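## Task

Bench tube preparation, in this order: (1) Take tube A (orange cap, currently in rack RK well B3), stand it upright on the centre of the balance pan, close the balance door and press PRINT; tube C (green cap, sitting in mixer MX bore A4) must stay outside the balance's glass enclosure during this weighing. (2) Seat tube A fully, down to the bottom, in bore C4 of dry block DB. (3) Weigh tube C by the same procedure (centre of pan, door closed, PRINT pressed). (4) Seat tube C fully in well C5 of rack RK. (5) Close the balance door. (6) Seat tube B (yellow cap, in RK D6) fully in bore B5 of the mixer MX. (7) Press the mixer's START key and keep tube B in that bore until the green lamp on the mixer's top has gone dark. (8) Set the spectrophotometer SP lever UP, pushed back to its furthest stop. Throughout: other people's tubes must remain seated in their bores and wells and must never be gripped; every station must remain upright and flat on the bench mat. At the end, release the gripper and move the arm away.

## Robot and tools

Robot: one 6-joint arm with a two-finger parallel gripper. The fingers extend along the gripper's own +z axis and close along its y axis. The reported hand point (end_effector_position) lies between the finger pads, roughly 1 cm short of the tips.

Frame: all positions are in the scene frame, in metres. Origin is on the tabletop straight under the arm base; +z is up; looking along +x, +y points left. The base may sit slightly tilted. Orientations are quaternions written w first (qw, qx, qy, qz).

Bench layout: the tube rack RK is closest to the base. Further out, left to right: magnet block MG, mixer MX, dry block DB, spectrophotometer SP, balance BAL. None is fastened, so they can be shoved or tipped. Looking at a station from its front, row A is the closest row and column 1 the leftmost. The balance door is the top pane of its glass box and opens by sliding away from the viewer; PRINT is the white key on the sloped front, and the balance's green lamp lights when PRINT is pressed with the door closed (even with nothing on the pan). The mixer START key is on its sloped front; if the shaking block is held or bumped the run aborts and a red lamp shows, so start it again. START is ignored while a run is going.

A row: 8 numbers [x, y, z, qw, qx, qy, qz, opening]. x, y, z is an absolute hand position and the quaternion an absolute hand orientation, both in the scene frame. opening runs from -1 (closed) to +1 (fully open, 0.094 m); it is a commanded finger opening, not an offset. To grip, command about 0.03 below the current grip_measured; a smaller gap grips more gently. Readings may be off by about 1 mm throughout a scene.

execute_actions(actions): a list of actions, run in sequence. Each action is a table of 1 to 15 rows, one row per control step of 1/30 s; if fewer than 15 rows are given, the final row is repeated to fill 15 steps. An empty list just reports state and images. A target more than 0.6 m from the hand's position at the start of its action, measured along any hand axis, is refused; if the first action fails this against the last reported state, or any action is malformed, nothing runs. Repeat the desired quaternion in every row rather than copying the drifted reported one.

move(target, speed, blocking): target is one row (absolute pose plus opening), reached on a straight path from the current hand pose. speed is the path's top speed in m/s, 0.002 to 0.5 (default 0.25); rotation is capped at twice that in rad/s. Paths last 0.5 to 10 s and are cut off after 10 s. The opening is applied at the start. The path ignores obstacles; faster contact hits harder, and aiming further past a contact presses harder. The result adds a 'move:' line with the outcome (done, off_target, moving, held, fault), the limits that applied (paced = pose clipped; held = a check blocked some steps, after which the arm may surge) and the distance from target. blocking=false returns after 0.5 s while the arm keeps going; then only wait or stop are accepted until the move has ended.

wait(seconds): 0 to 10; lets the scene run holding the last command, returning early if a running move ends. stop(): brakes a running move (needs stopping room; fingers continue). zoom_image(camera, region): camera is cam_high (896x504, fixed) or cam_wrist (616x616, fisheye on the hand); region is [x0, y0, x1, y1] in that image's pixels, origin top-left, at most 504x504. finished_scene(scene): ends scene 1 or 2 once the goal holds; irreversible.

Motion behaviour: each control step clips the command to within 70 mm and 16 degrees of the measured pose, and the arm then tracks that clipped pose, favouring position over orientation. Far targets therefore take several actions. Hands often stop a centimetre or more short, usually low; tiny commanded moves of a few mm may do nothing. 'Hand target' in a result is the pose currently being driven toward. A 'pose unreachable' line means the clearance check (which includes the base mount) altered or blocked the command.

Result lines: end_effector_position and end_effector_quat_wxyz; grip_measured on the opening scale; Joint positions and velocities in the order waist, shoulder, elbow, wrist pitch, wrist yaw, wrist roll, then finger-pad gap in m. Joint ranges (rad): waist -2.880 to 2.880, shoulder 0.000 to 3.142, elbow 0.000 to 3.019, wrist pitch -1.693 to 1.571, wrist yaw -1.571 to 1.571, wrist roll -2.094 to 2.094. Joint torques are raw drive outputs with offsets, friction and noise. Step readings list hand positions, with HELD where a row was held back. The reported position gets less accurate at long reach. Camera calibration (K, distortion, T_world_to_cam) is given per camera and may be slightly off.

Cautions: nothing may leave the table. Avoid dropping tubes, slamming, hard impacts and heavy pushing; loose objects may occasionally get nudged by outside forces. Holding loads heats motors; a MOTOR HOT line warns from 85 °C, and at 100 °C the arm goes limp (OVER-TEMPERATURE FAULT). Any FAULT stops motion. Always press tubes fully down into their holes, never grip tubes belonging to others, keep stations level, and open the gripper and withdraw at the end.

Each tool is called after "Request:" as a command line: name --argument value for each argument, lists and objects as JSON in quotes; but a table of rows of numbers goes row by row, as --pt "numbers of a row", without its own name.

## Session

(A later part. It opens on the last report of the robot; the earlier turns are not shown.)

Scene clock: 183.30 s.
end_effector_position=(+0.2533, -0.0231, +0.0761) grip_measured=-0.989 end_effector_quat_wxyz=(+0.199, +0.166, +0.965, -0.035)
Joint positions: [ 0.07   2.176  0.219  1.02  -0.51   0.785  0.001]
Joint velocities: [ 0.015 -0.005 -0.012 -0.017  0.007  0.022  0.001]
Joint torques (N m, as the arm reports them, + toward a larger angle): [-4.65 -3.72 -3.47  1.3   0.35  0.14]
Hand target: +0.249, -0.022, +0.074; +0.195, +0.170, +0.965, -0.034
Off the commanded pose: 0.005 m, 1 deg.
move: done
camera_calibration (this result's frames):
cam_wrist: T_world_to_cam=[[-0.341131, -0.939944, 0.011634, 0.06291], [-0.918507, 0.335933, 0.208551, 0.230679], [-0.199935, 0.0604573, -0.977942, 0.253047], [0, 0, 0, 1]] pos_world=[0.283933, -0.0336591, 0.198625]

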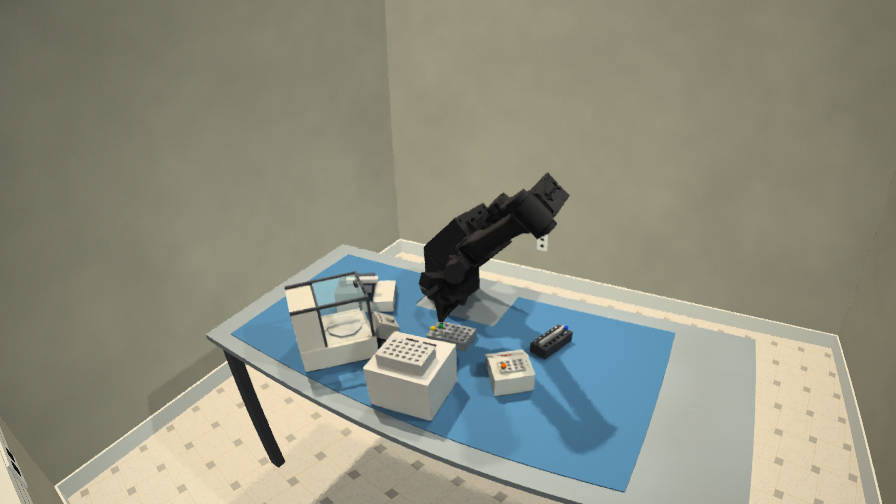

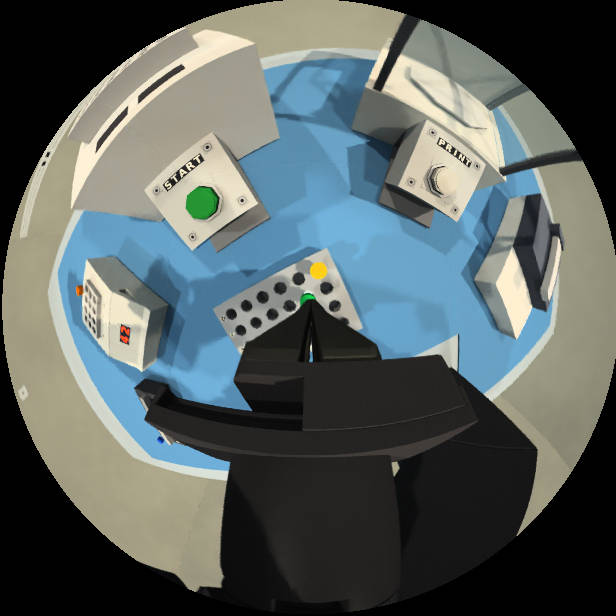

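Request:
move --target '[0.256,-0.0185,0.05,0.192,0.17,0.965,-0.03,-1]' --speed 0.02

Request:
zoom_image --camera "cam_wrist" --region '[230,190,410,370]'

Scene clock: 185.03 s.
end_effector_position=(+0.2552, -0.0214, +0.0650) grip_measured=-0.989 end_effector_quat_wxyz=(+0.207, +0.176, +0.962, -0.036)
Joint positions: [ 0.125  2.224  0.231  1.088 -0.462  0.86   0.001]
Joint velocities: [ 0.005  0.005  0.002  0.012  0.007  0.081 -0.   ]
Joint torques (N m, as the arm reports them, + toward a larger angle): [-2.85 -1.88 -1.51  0.91  0.05  0.21]
Hand target: +0.255, -0.018, +0.050; +0.192, +0.171, +0.966, -0.029
Off the commanded pose: 0.015 m, 2 deg.
move: off_target
camera_calibration (this result's frames):
cam_wrist: T_world_to_cam=[[-0.360115, -0.932885, 0.00650072, 0.0705909], [-0.914998, 0.354552, 0.192538, 0.234777], [-0.181921, 0.0633877, -0.981268, 0.238152], [0, 0, 0, 1]] pos_world=[0.283566, -0.0324834, 0.188028]

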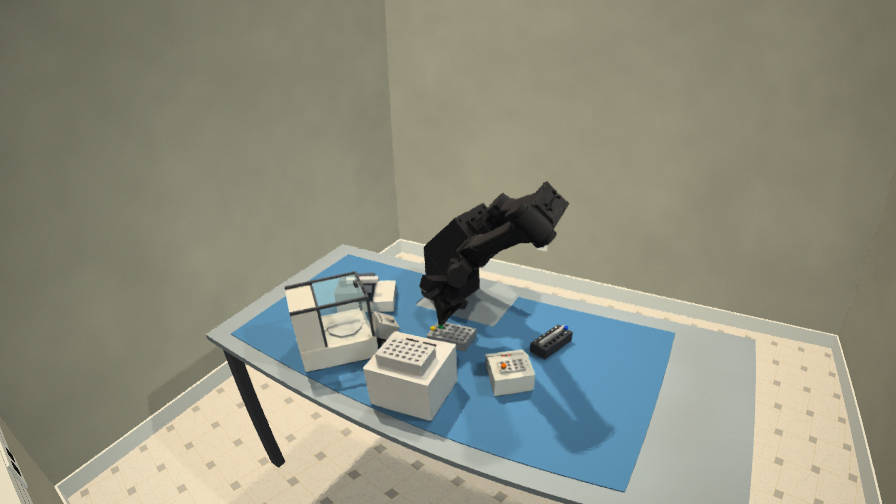

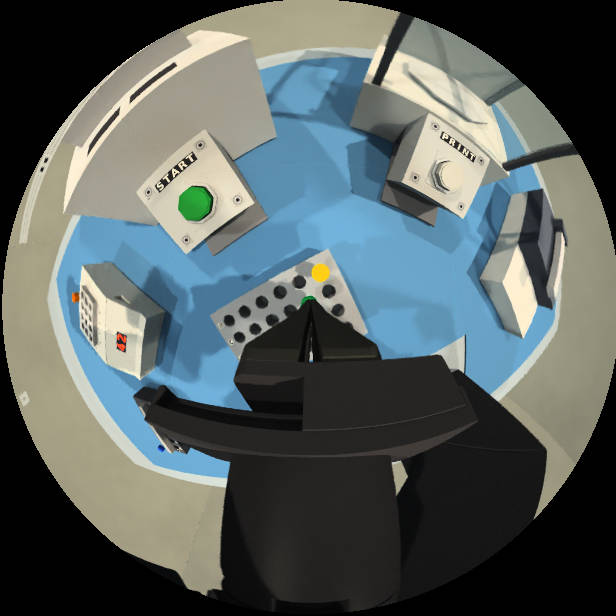

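Region (230, 190, 410, 370) of cam_wrist's 616x616 image, scaled by 2.800, with more detail than that image has.

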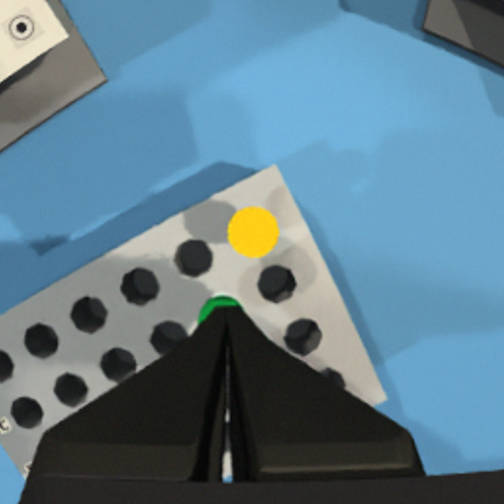

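Request:
move --target '[0.256,-0.026,0.09,0.195,0.17,0.965,-0.034,-1]' --speed 0.06

Request:
move --target '[0.281,-0.037,0.07,0.195,0.17,0.965,-0.034,-0.4]' --speed 0.05

Scene clock: 186.10 s.
end_effector_position=(+0.2634, -0.0263, +0.0890) grip_measured=-0.989 end_effector_quat_wxyz=(+0.201, +0.171, +0.964, -0.032)
Joint positions: [ 0.005  2.106  0.229  0.915 -0.548  0.741  0.001]
Joint velocities: [-0.015 -0.005  0.007 -0.017 -0.007 -0.051 -0.   ]
Joint torques (N m, as the arm reports them, + toward a larger angle): [-6.47 -5.24 -3.23  0.2   0.19 -0.18]
Hand target: +0.257, -0.027, +0.091; +0.195, +0.169, +0.965, -0.036
Off the commanded pose: 0.007 m, 1 deg.
move: done
camera_calibration (this result's frames):
cam_wrist: T_world_to_cam=[[-0.350568, -0.936535, 0.00215681, 0.0665534], [-0.916336, 0.343481, 0.205788, 0.23824], [-0.193469, 0.0701664, -0.978594, 0.266497], [0, 0, 0, 1]] pos_world=[0.293198, -0.0382004, 0.211622]

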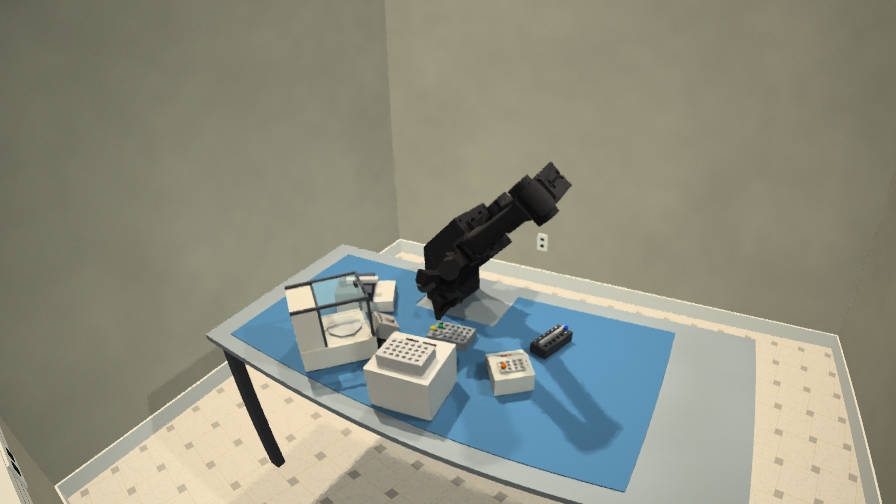

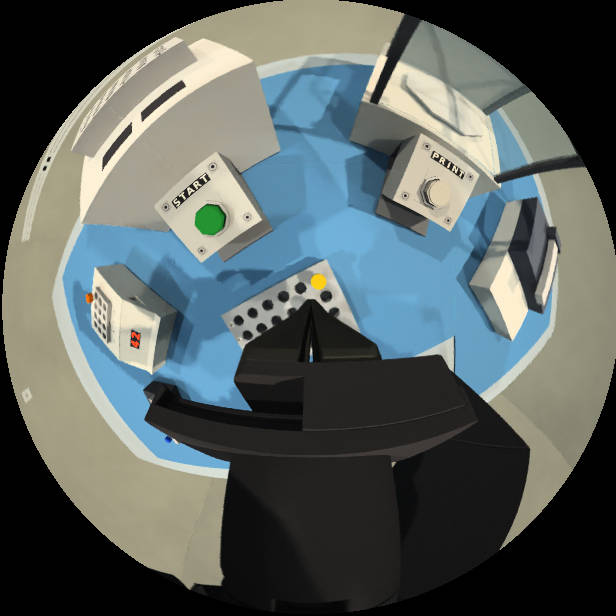

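Scene clock: 186.97 s.
end_effector_position=(+0.2856, -0.0361, +0.0761) grip_measured=-0.403 end_effector_quat_wxyz=(+0.206, +0.166, +0.964, -0.031)
Joint positions: [ 0.009  2.157  0.298  0.912 -0.543  0.741  0.028]
Joint velocities: [-0.015 -0.005 -0.012 -0.002 -0.007 -0.022  0.001]
Joint torques (N m, as the arm reports them, + toward a larger angle): [-5.42 -4.12 -1.82  0.33  0.37  0.08]
Hand target: +0.281, -0.037, +0.070; +0.195, +0.170, +0.965, -0.034
Off the commanded pose: 0.008 m, 1 deg.
move: done
camera_calibration (this result's frames):
cam_wrist: T_world_to_cam=[[-0.340435, -0.940267, 0.00145293, 0.0622495], [-0.92192, 0.334095, 0.196069, 0.26659], [-0.184843, 0.0654094, -0.980589, 0.256357], [0, 0, 0, 1]] pos_world=[0.314353, -0.0473036, 0.19902]

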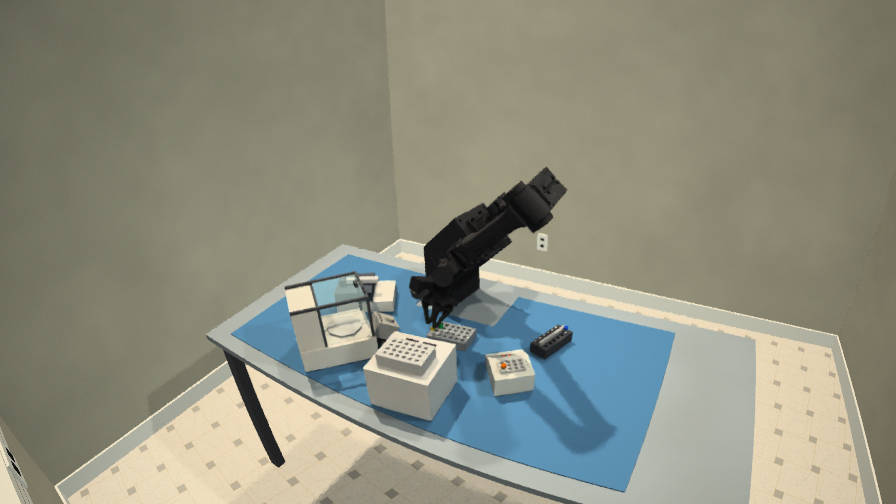

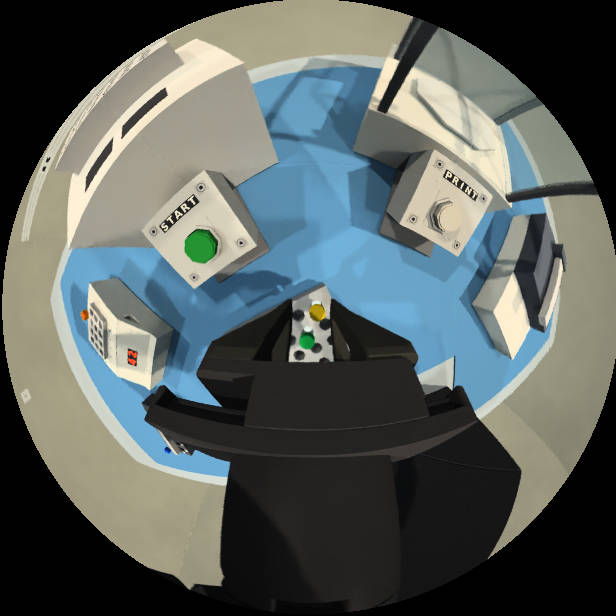

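Request:
move --target '[0.277,-0.0375,0.046,0.192,0.17,0.965,-0.034,-0.4]' --speed 0.03

Scene clock: 188.40 s.
end_effector_position=(+0.2752, -0.0384, +0.0494) grip_measured=-0.403 end_effector_quat_wxyz=(+0.192, +0.169, +0.966, -0.036)
Joint positions: [ 0.086  2.259  0.321  0.992 -0.505  0.797  0.028]
Joint velocities: [-0.005 -0.015 -0.002  0.012  0.007 -0.007 -0.001]
Joint torques (N m, as the arm reports them, + toward a larger angle): [-5.61 -4.1  -2.71  1.6   0.33  0.12]
Hand target: +0.276, -0.037, +0.045; +0.191, +0.171, +0.966, -0.033
Off the commanded pose: 0.004 m, 0 deg.
move: done
camera_calibration (this result's frames):
cam_wrist: T_world_to_cam=[[-0.347709, -0.937471, 0.0157065, 0.0579661], [-0.912931, 0.342329, 0.222189, 0.259613], [-0.213673, 0.0629183, -0.974877, 0.23599], [0, 0, 0, 1]] pos_world=[0.307589, -0.0493798, 0.171467]

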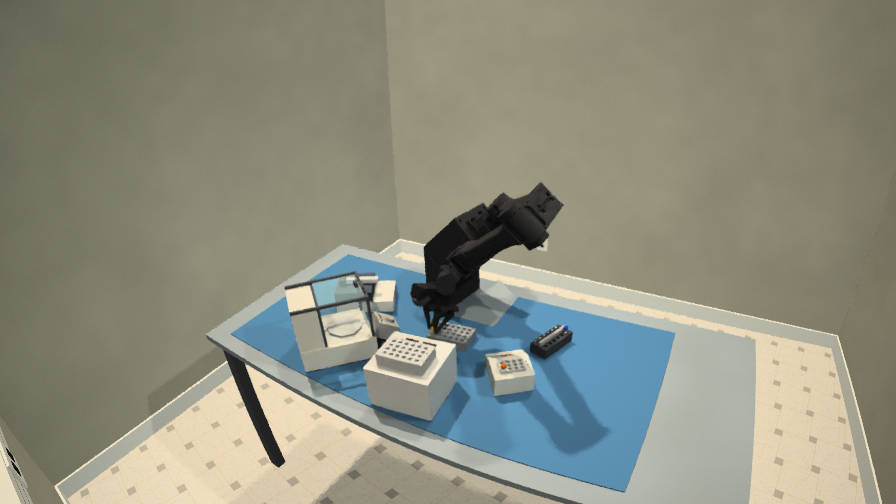

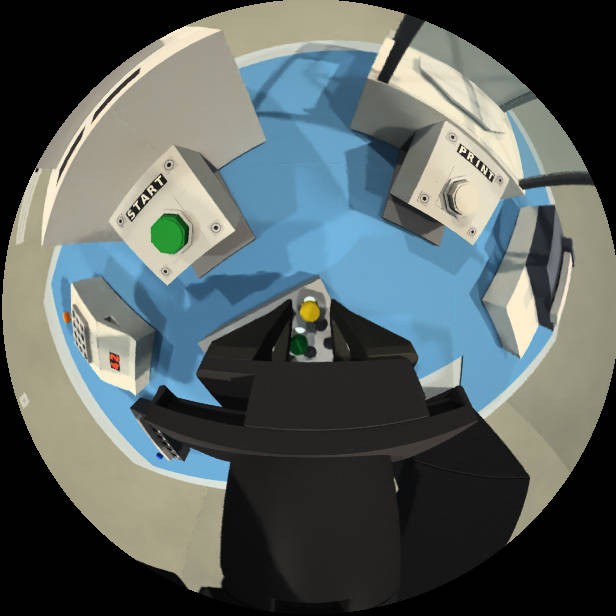

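Request:
execute_actions --actions '[[[0.276,-0.0375,0.047,0.192,0.17,0.965,-0.034,-0.5],[0.276,-0.0375,0.047,0.192,0.17,0.965,-0.034,-0.58],[0.276,-0.0375,0.047,0.192,0.17,0.965,-0.034,-0.64],[0.276,-0.0375,0.047,0.192,0.17,0.965,-0.034,-0.68],[0.276,-0.0375,0.047,0.192,0.17,0.965,-0.034,-0.71],[0.276,-0.0375,0.047,0.192,0.17,0.965,-0.034,-0.73],[0.276,-0.0375,0.047,0.192,0.17,0.965,-0.034,-0.745],[0.276,-0.0375,0.047,0.192,0.17,0.965,-0.034,-0.76],[0.276,-0.0375,0.047,0.192,0.17,0.965,-0.034,-0.77],[0.276,-0.0375,0.047,0.192,0.17,0.965,-0.034,-0.785]]]'

Request:
move --target '[0.267,-0.039,0.095,0.192,0.17,0.965,-0.034,-0.785]' --speed 0.04

Request:
zoom_image --camera "cam_wrist" --region '[230,190,410,370]'

Scene clock: 189.37 s.
end_effector_position=(+0.2761, -0.0382, +0.0497) grip_measured=-0.769 end_effector_quat_wxyz=(+0.194, +0.169, +0.966, -0.036)
Joint positions: [ 0.086  2.259  0.321  0.996 -0.504  0.8    0.011]
Joint velocities: [-0.005  0.005 -0.012  0.012 -0.022  0.037 -0.001]
Joint torques (N m, as the arm reports them, + toward a larger angle): [-6.14 -4.72 -2.81  1.14  0.33  0.12]
Hand target: +0.276, -0.037, +0.047; +0.192, +0.170, +0.966, -0.034
Off the commanded pose: 0.003 m, 0 deg.
Step readings (end_effector_position):
0: (+0.2754, -0.0384, +0.0494)
1: (+0.2754, -0.0384, +0.0494)
2: (+0.2754, -0.0384, +0.0494)
4: (+0.2755, -0.0383, +0.0495)
8: (+0.2761, -0.0381, +0.0497)
15: end_effector_position above
camera_calibration (this result's frames):
cam_wrist: T_world_to_cam=[[-0.347315, -0.937646, 0.0138888, 0.0584806], [-0.91393, 0.341773, 0.218912, 0.260676], [-0.210009, 0.063338, -0.975646, 0.2355], [0, 0, 0, 1]] pos_world=[0.308008, -0.0491741, 0.171887]

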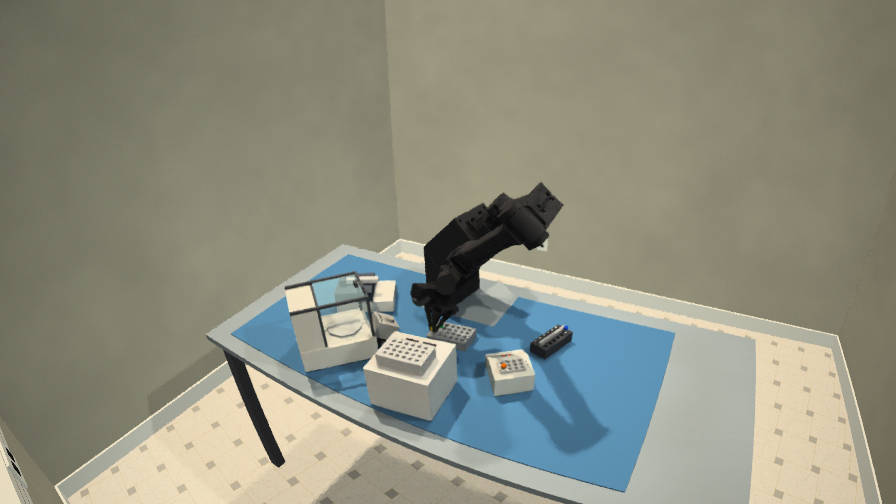

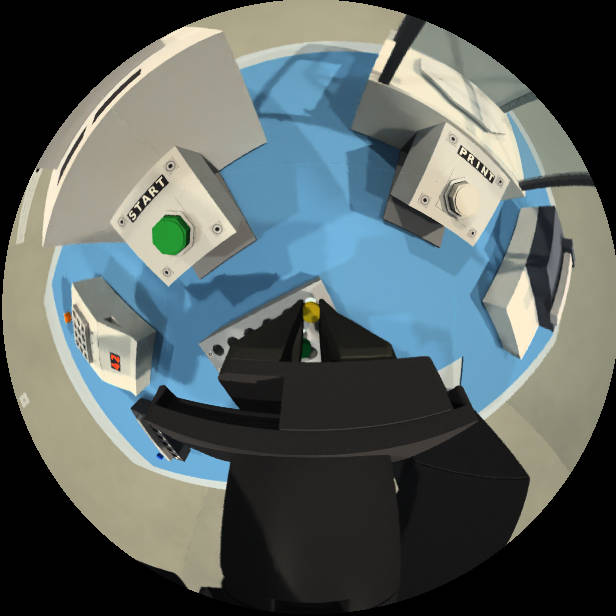

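Scene clock: 190.83 s.
end_effector_position=(+0.2754, -0.0397, +0.0940) grip_measured=-0.769 end_effector_quat_wxyz=(+0.198, +0.170, +0.965, -0.032)
Joint positions: [-0.062  2.096  0.268  0.824 -0.588  0.668  0.011]
Joint velocities: [ 0.005 -0.005 -0.007 -0.017  0.022 -0.095 -0.001]
Joint torques (N m, as the arm reports them, + toward a larger angle): [-7.2  -5.36 -2.83  0.58  0.18 -0.21]
Hand target: +0.268, -0.040, +0.096; +0.193, +0.169, +0.966, -0.036
Off the commanded pose: 0.008 m, 1 deg.
move: done
camera_calibration (this result's frames):
cam_wrist: T_world_to_cam=[[-0.349111, -0.937069, 0.00491003, 0.0575209], [-0.915623, 0.342226, 0.210987, 0.252039], [-0.19939, 0.0691621, -0.977477, 0.276147], [0, 0, 0, 1]] pos_world=[0.305915, -0.0514524, 0.216468]

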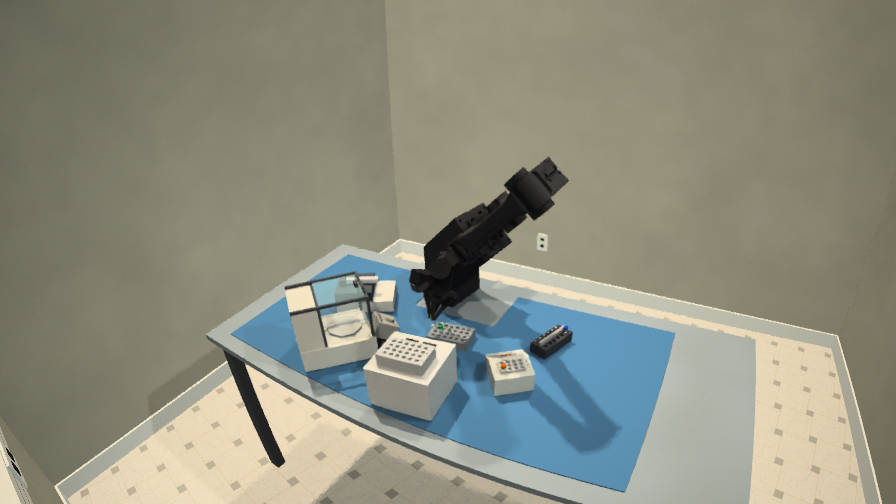

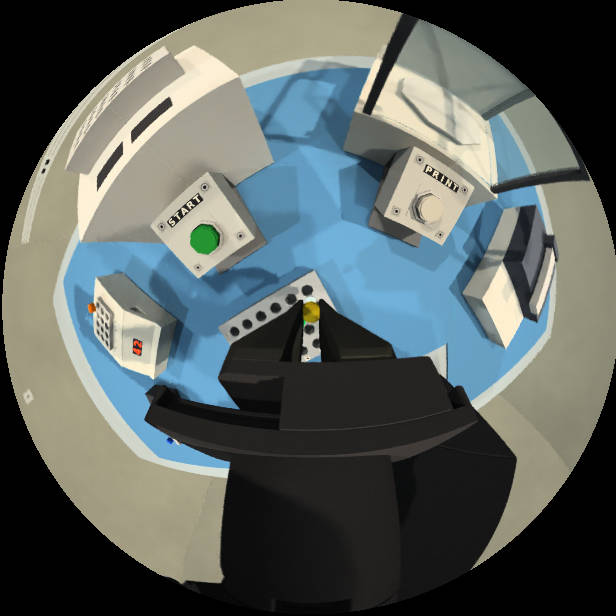

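Region (230, 190, 410, 370) of cam_wrist's 616x616 image, scaled by 2.800, with more detail than that image has.

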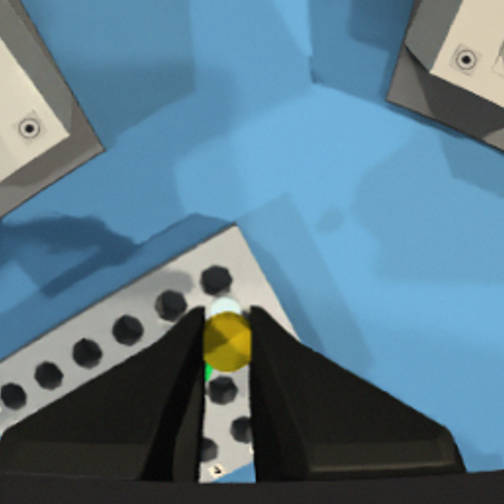

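Request:
move --target '[0.35,0.0,0.27,0.193,-0.0855,0.978,0.0166,-0.785]' --speed 0.18

Request:
move --target '[0.545,0.022,0.262,0.193,-0.0855,0.978,0.0166,-0.785]' --speed 0.18

Request:
move --target '[0.529,0.022,0.222,0.193,-0.0855,0.978,0.0166,-0.785]' --speed 0.05

Request:
zoom_image --camera "cam_wrist" --region '[230,190,410,370]'

Scene clock: 193.20 s.
end_effector_position=(+0.3348, -0.0002, +0.2649) grip_measured=-0.769 end_effector_quat_wxyz=(+0.182, -0.071, +0.981, +0.015)
Joint positions: [-0.487  1.492  0.519 -0.431 -0.939 -0.354  0.011]
Joint velocities: [-0.015 -0.005  0.012  0.012 -0.007 -0.154 -0.   ]
Joint torques (N m, as the arm reports them, + toward a larger angle): [-6.05 -2.55  9.2   0.25 -0.13 -0.2 ]
Hand target: +0.348, -0.001, +0.275; +0.190, -0.086, +0.978, +0.010
Off the commanded pose: 0.016 m, 2 deg.
move: off_target
camera_calibration (this result's frames):
cam_wrist: T_world_to_cam=[[0.137221, -0.990515, 0.00710606, -0.0489415], [-0.960286, -0.131267, 0.246212, 0.262361], [-0.242944, -0.0406093, -0.96919, 0.464659], [0, 0, 0, 1]] pos_world=[0.371543, 0.00483149, 0.386095]

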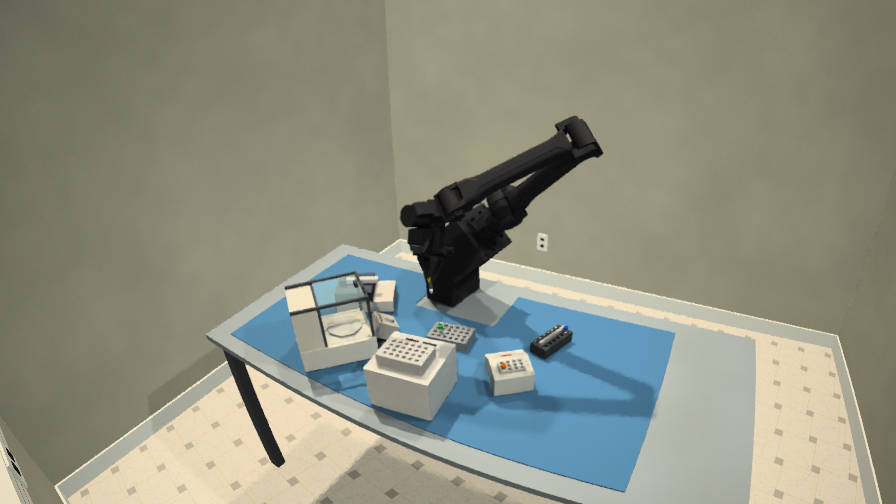

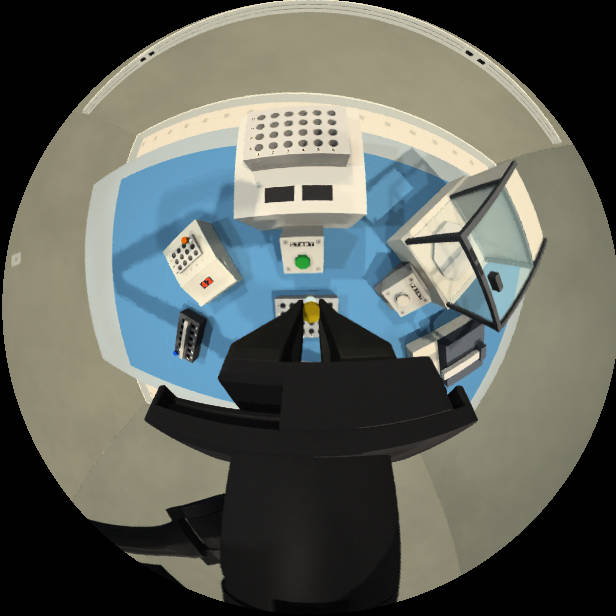

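Scene clock: 194.77 s.
end_effector_position=(+0.5337, +0.0212, +0.2641) grip_measured=-0.769 end_effector_quat_wxyz=(+0.194, -0.084, +0.977, +0.018)
Joint positions: [-0.291  1.767  0.993 -0.349 -0.893 -0.044  0.011]
Joint velocities: [-0.005 -0.005 -0.002 -0.022  0.007 -0.066 -0.   ]
Joint torques (N m, as the arm reports them, + toward a larger angle): [-9.63 -7.43  8.47  1.16  0.13  0.13]
Hand target: +0.545, +0.026, +0.261; +0.194, -0.086, +0.977, +0.020
Off the commanded pose: 0.012 m, 0 deg.
move: off_target
camera_calibration (this result's frames):
cam_wrist: T_world_to_cam=[[0.163696, -0.986479, 0.00796513, -0.0694507], [-0.961962, -0.157827, 0.222981, 0.463962], [-0.218709, -0.0441633, -0.97479, 0.501733], [0, 0, 0, 1]] pos_world=[0.567416, 0.0268724, 0.386183]

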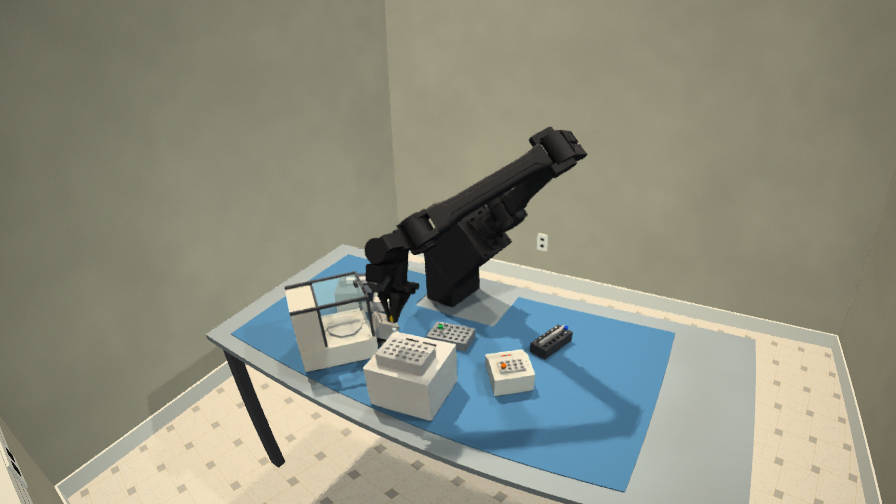

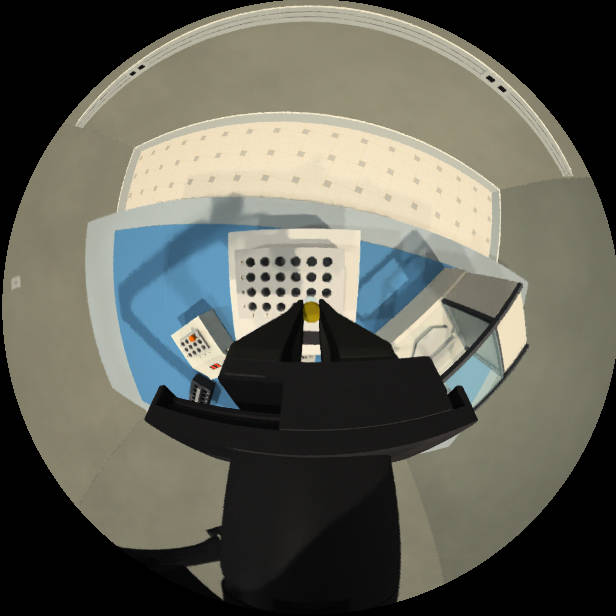

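Scene clock: 195.97 s.
end_effector_position=(+0.5323, +0.0224, +0.2331) grip_measured=-0.769 end_effector_quat_wxyz=(+0.200, -0.092, +0.975, +0.015)
Joint positions: [-0.242  1.796  0.947 -0.202 -0.866  0.023  0.011]
Joint velocities: [-0.005  0.005 -0.002  0.012 -0.007 -0.037 -0.   ]
Joint torques (N m, as the arm reports them, + toward a larger angle): [-8.99 -7.18  5.25  1.69  0.16  0.17]
Hand target: +0.529, +0.022, +0.222; +0.193, -0.085, +0.977, +0.018
Off the commanded pose: 0.012 m, 1 deg.
move: off_target
camera_calibration (this result's frames):
cam_wrist: T_world_to_cam=[[0.176798, -0.984075, 0.0184312, -0.0773446], [-0.962685, -0.168996, 0.211371, 0.473103], [-0.20489, -0.0551134, -0.977232, 0.464684], [0, 0, 0, 1]] pos_world=[0.564333, 0.02945, 0.355529]

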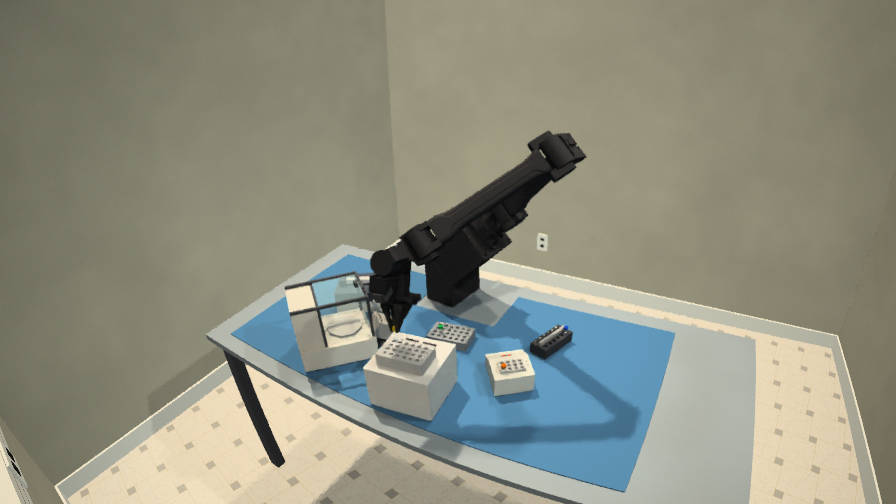

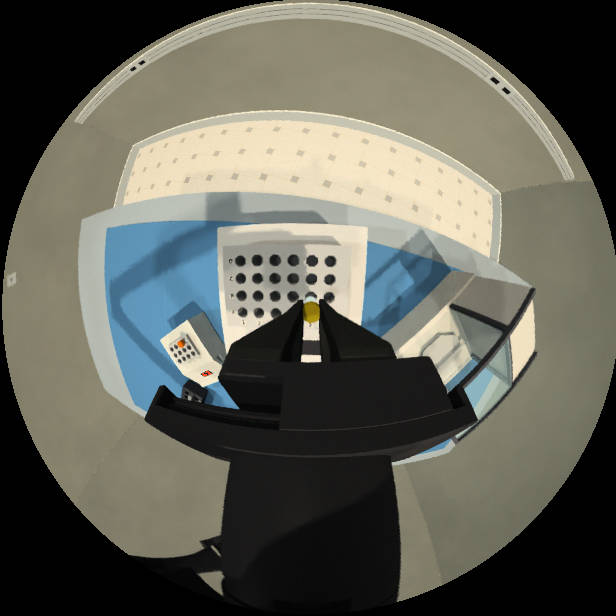

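Region (230, 190, 410, 370) of cam_wrist's 616x616 image, scaled by 2.800, with more detail than that image has.

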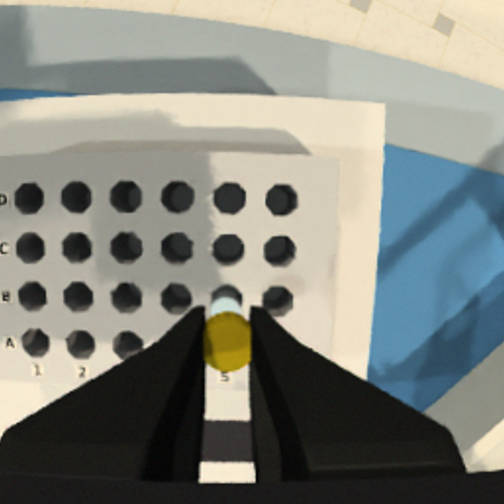

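Request:
move --target '[0.5315,0.022,0.209,0.193,-0.0855,0.978,0.0166,-0.785]' --speed 0.02

Request:
zoom_image --camera "cam_wrist" --region '[230,190,410,370]'

Scene clock: 199.03 s.
end_effector_position=(+0.5364, +0.0226, +0.2223) grip_measured=-0.769 end_effector_quat_wxyz=(+0.202, -0.092, +0.975, +0.014)
Joint positions: [-0.223  1.816  0.947 -0.158 -0.854  0.05   0.011]
Joint velocities: [ 0.015 -0.015 -0.007 -0.012  0.007  0.022 -0.001]
Joint torques (N m, as the arm reports them, + toward a larger angle): [-9.14 -7.21  4.88  1.64  0.18  0.21]
Hand target: +0.531, +0.022, +0.209; +0.193, -0.086, +0.977, +0.017
Off the commanded pose: 0.014 m, 1 deg.
move: off_target
camera_calibration (this result's frames):
cam_wrist: T_world_to_cam=[[0.177784, -0.983849, 0.0208501, -0.0787201], [-0.963373, -0.169684, 0.207655, 0.480562], [-0.200763, -0.0570041, -0.97798, 0.453025], [0, 0, 0, 1]] pos_world=[0.567906, 0.0299191, 0.3449]

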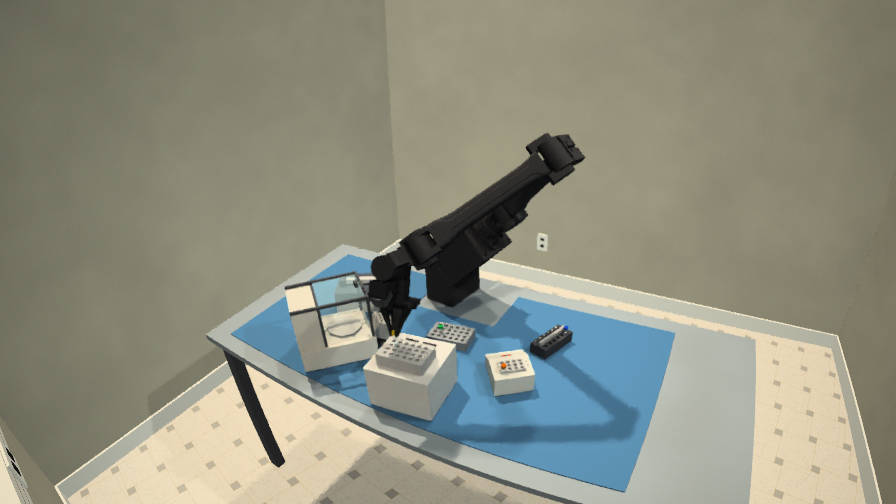

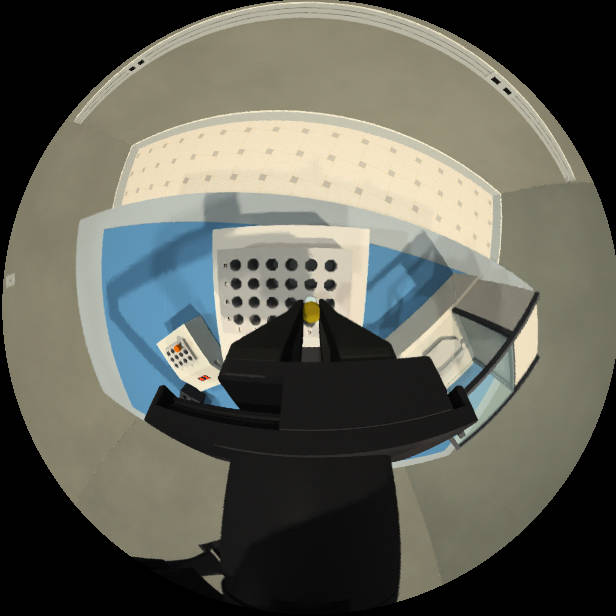

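Region (230, 190, 410, 370) of cam_wrist's 616x616 image, scaled by 2.800, with more detail than that image has.

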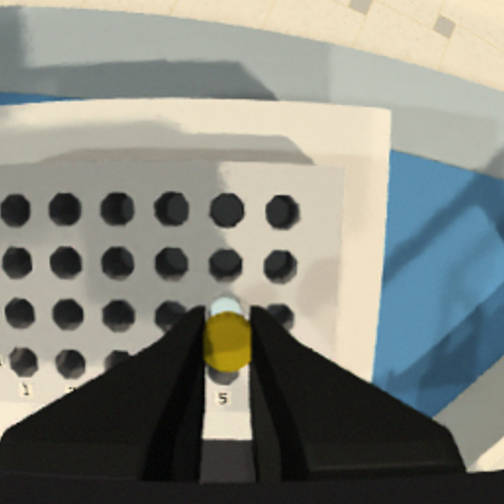

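Request:
move --target '[0.5275,0.0222,0.204,0.19,-0.0855,0.978,0.0166,-0.785]' --speed 0.012

Request:
zoom_image --camera "cam_wrist" --region '[230,190,410,370]'

Scene clock: 201.13 s.
end_effector_position=(+0.5328, +0.0223, +0.2185) grip_measured=-0.769 end_effector_quat_wxyz=(+0.200, -0.092, +0.975, +0.013)
Joint positions: [-0.219  1.816  0.936 -0.148 -0.851  0.052  0.011]
Joint velocities: [ 0.005  0.005 -0.002 -0.002 -0.066  0.007 -0.001]
Joint torques (N m, as the arm reports them, + toward a larger angle): [-9.29 -5.96  4.75  1.65  0.16  0.23]
Hand target: +0.527, +0.022, +0.204; +0.190, -0.085, +0.978, +0.017
Off the commanded pose: 0.015 m, 1 deg.
move: off_target
camera_calibration (this result's frames):
cam_wrist: T_world_to_cam=[[0.176879, -0.984, 0.0214046, -0.0778875], [-0.962861, -0.16849, 0.210976, 0.476847], [-0.203994, -0.0579268, -0.977257, 0.450145], [0, 0, 0, 1]] pos_world=[0.564741, 0.0297781, 0.340972]

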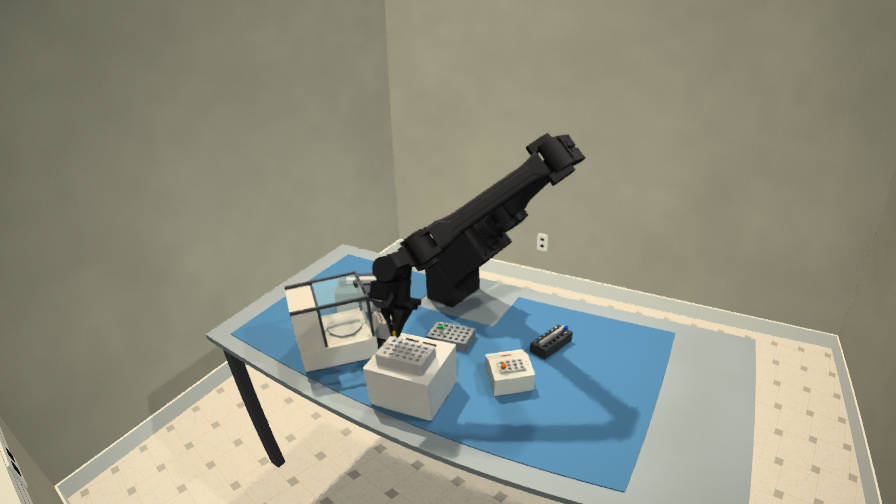

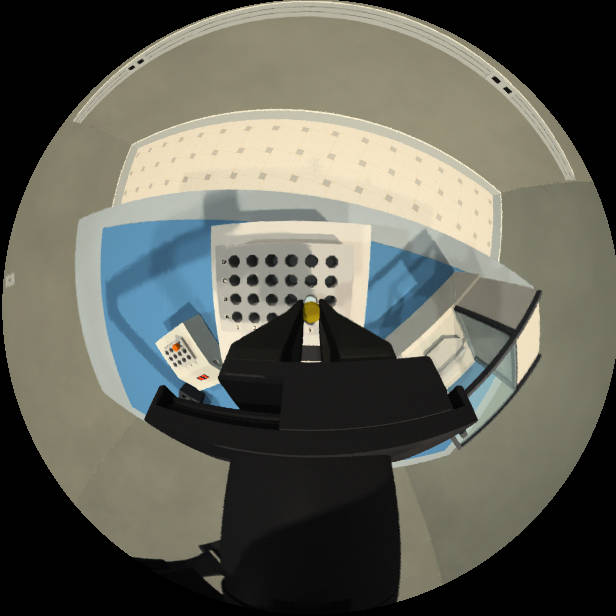

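Region (230, 190, 410, 370) of cam_wrist's 616x616 image, scaled by 2.800, with more detail than that image has.

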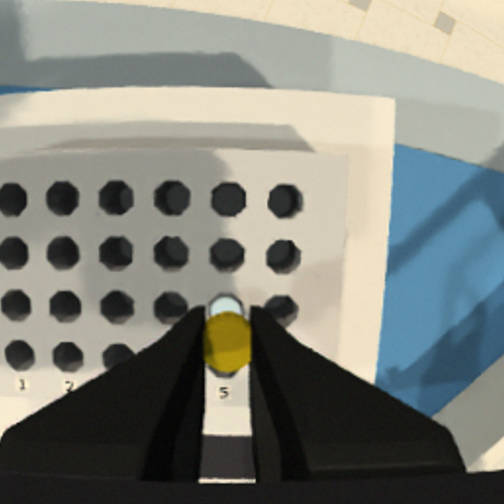

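Well aligned.

Request:
move --target '[0.527,0.0225,0.193,0.19,-0.0855,0.978,0.018,-0.785]' --speed 0.015

Scene clock: 203.20 s.
end_effector_position=(+0.5375, +0.0234, +0.2181) grip_measured=-0.769 end_effector_quat_wxyz=(+0.211, -0.096, +0.973, +0.013)
Joint positions: [-0.214  1.819  0.932 -0.105 -0.847  0.073  0.011]
Joint velocities: [-0.005 -0.005 -0.012  0.017 -0.007 -0.022 -0.001]
Joint torques (N m, as the arm reports them, + toward a larger angle): [-8.04 -6.25  4.33  1.62  0.24  0.19]
Hand target: +0.526, +0.023, +0.194; +0.190, -0.086, +0.978, +0.018
Off the commanded pose: 0.027 m, 3 deg.
move: off_target
camera_calibration (this result's frames):
cam_wrist: T_world_to_cam=[[0.1836, -0.982682, 0.0250609, -0.0820501], [-0.965836, -0.175592, 0.190599, 0.48785], [-0.182897, -0.0591986, -0.981348, 0.440334], [0, 0, 0, 1]] pos_world=[0.566784, 0.0311006, 0.341194]

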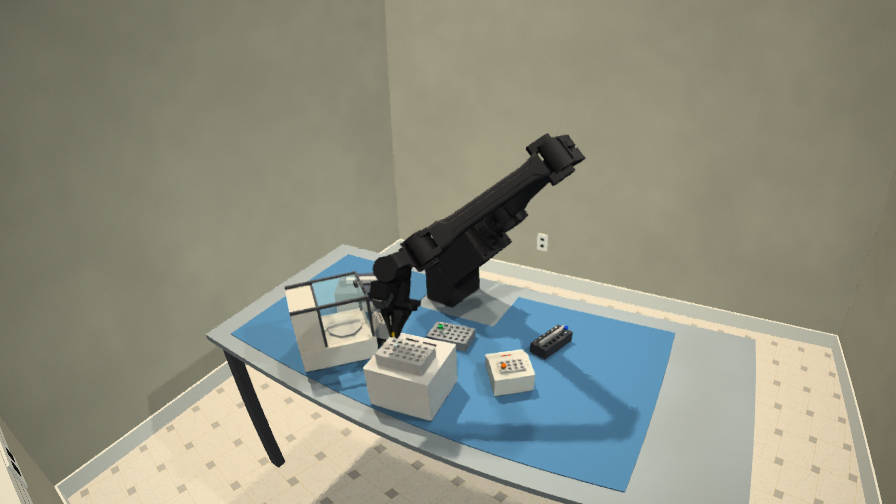

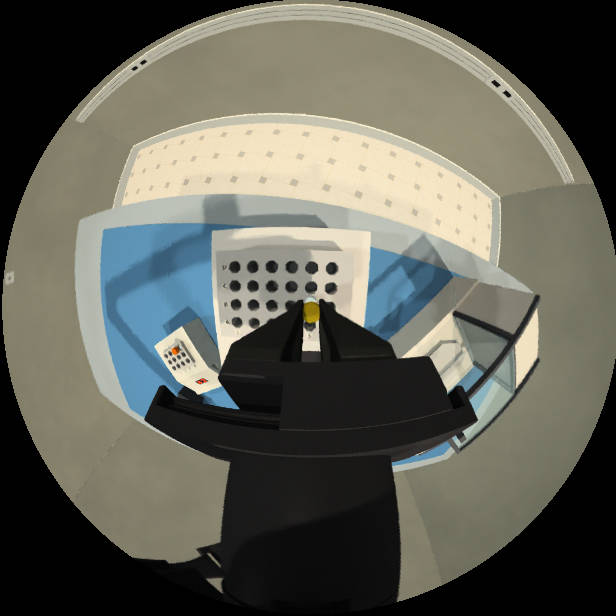

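Request:
move --target '[0.525,0.0222,0.215,0.183,-0.0855,0.978,0.0166,-0.785]' --speed 0.02

Request:
zoom_image --camera "cam_wrist" --region '[230,190,410,370]'

Scene clock: 205.13 s.
end_effector_position=(+0.5261, +0.0210, +0.2158) grip_measured=-0.769 end_effector_quat_wxyz=(+0.190, -0.083, +0.978, +0.015)
Joint positions: [-0.219  1.816  0.932 -0.177 -0.854  0.047  0.011]
Joint velocities: [-0.005  0.005 -0.007 -0.007  0.037  0.022 -0.001]
Joint torques (N m, as the arm reports them, + toward a larger angle): [-10.7   -8.5    5.88  -0.12  -0.1   -0.19]
Hand target: +0.525, +0.022, +0.215; +0.184, -0.086, +0.979, +0.016
Off the commanded pose: 0.002 m, 1 deg.
move: done
camera_calibration (this result's frames):
cam_wrist: T_world_to_cam=[[0.160446, -0.986959, 0.0129947, -0.0674426], [-0.96068, -0.153124, 0.231616, 0.464795], [-0.226606, -0.0496456, -0.97272, 0.456729], [0, 0, 0, 1]] pos_world=[0.560838, 0.027283, 0.337492]

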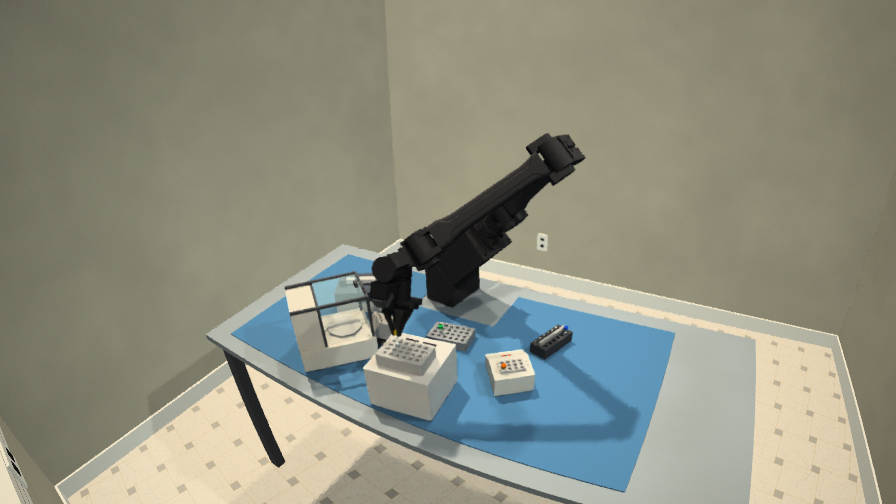

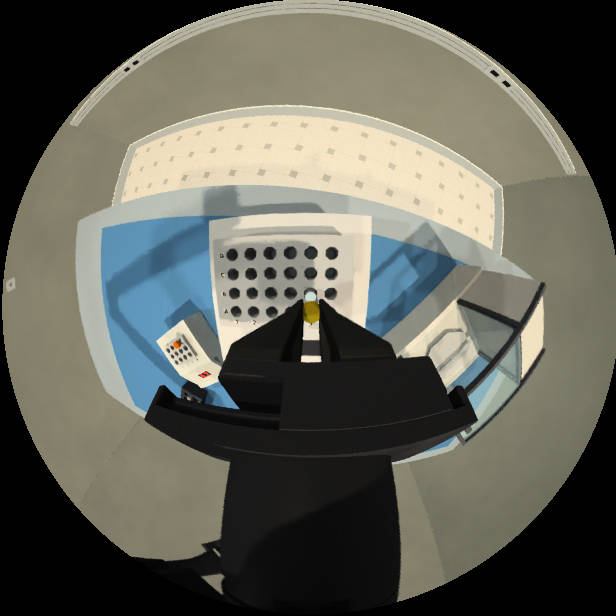

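Region (230, 190, 410, 370) of cam_wrist's 616x616 image, scaled by 2.800, with more detail than that image has.

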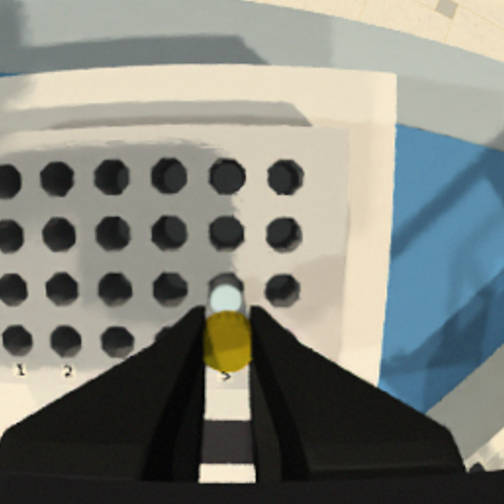

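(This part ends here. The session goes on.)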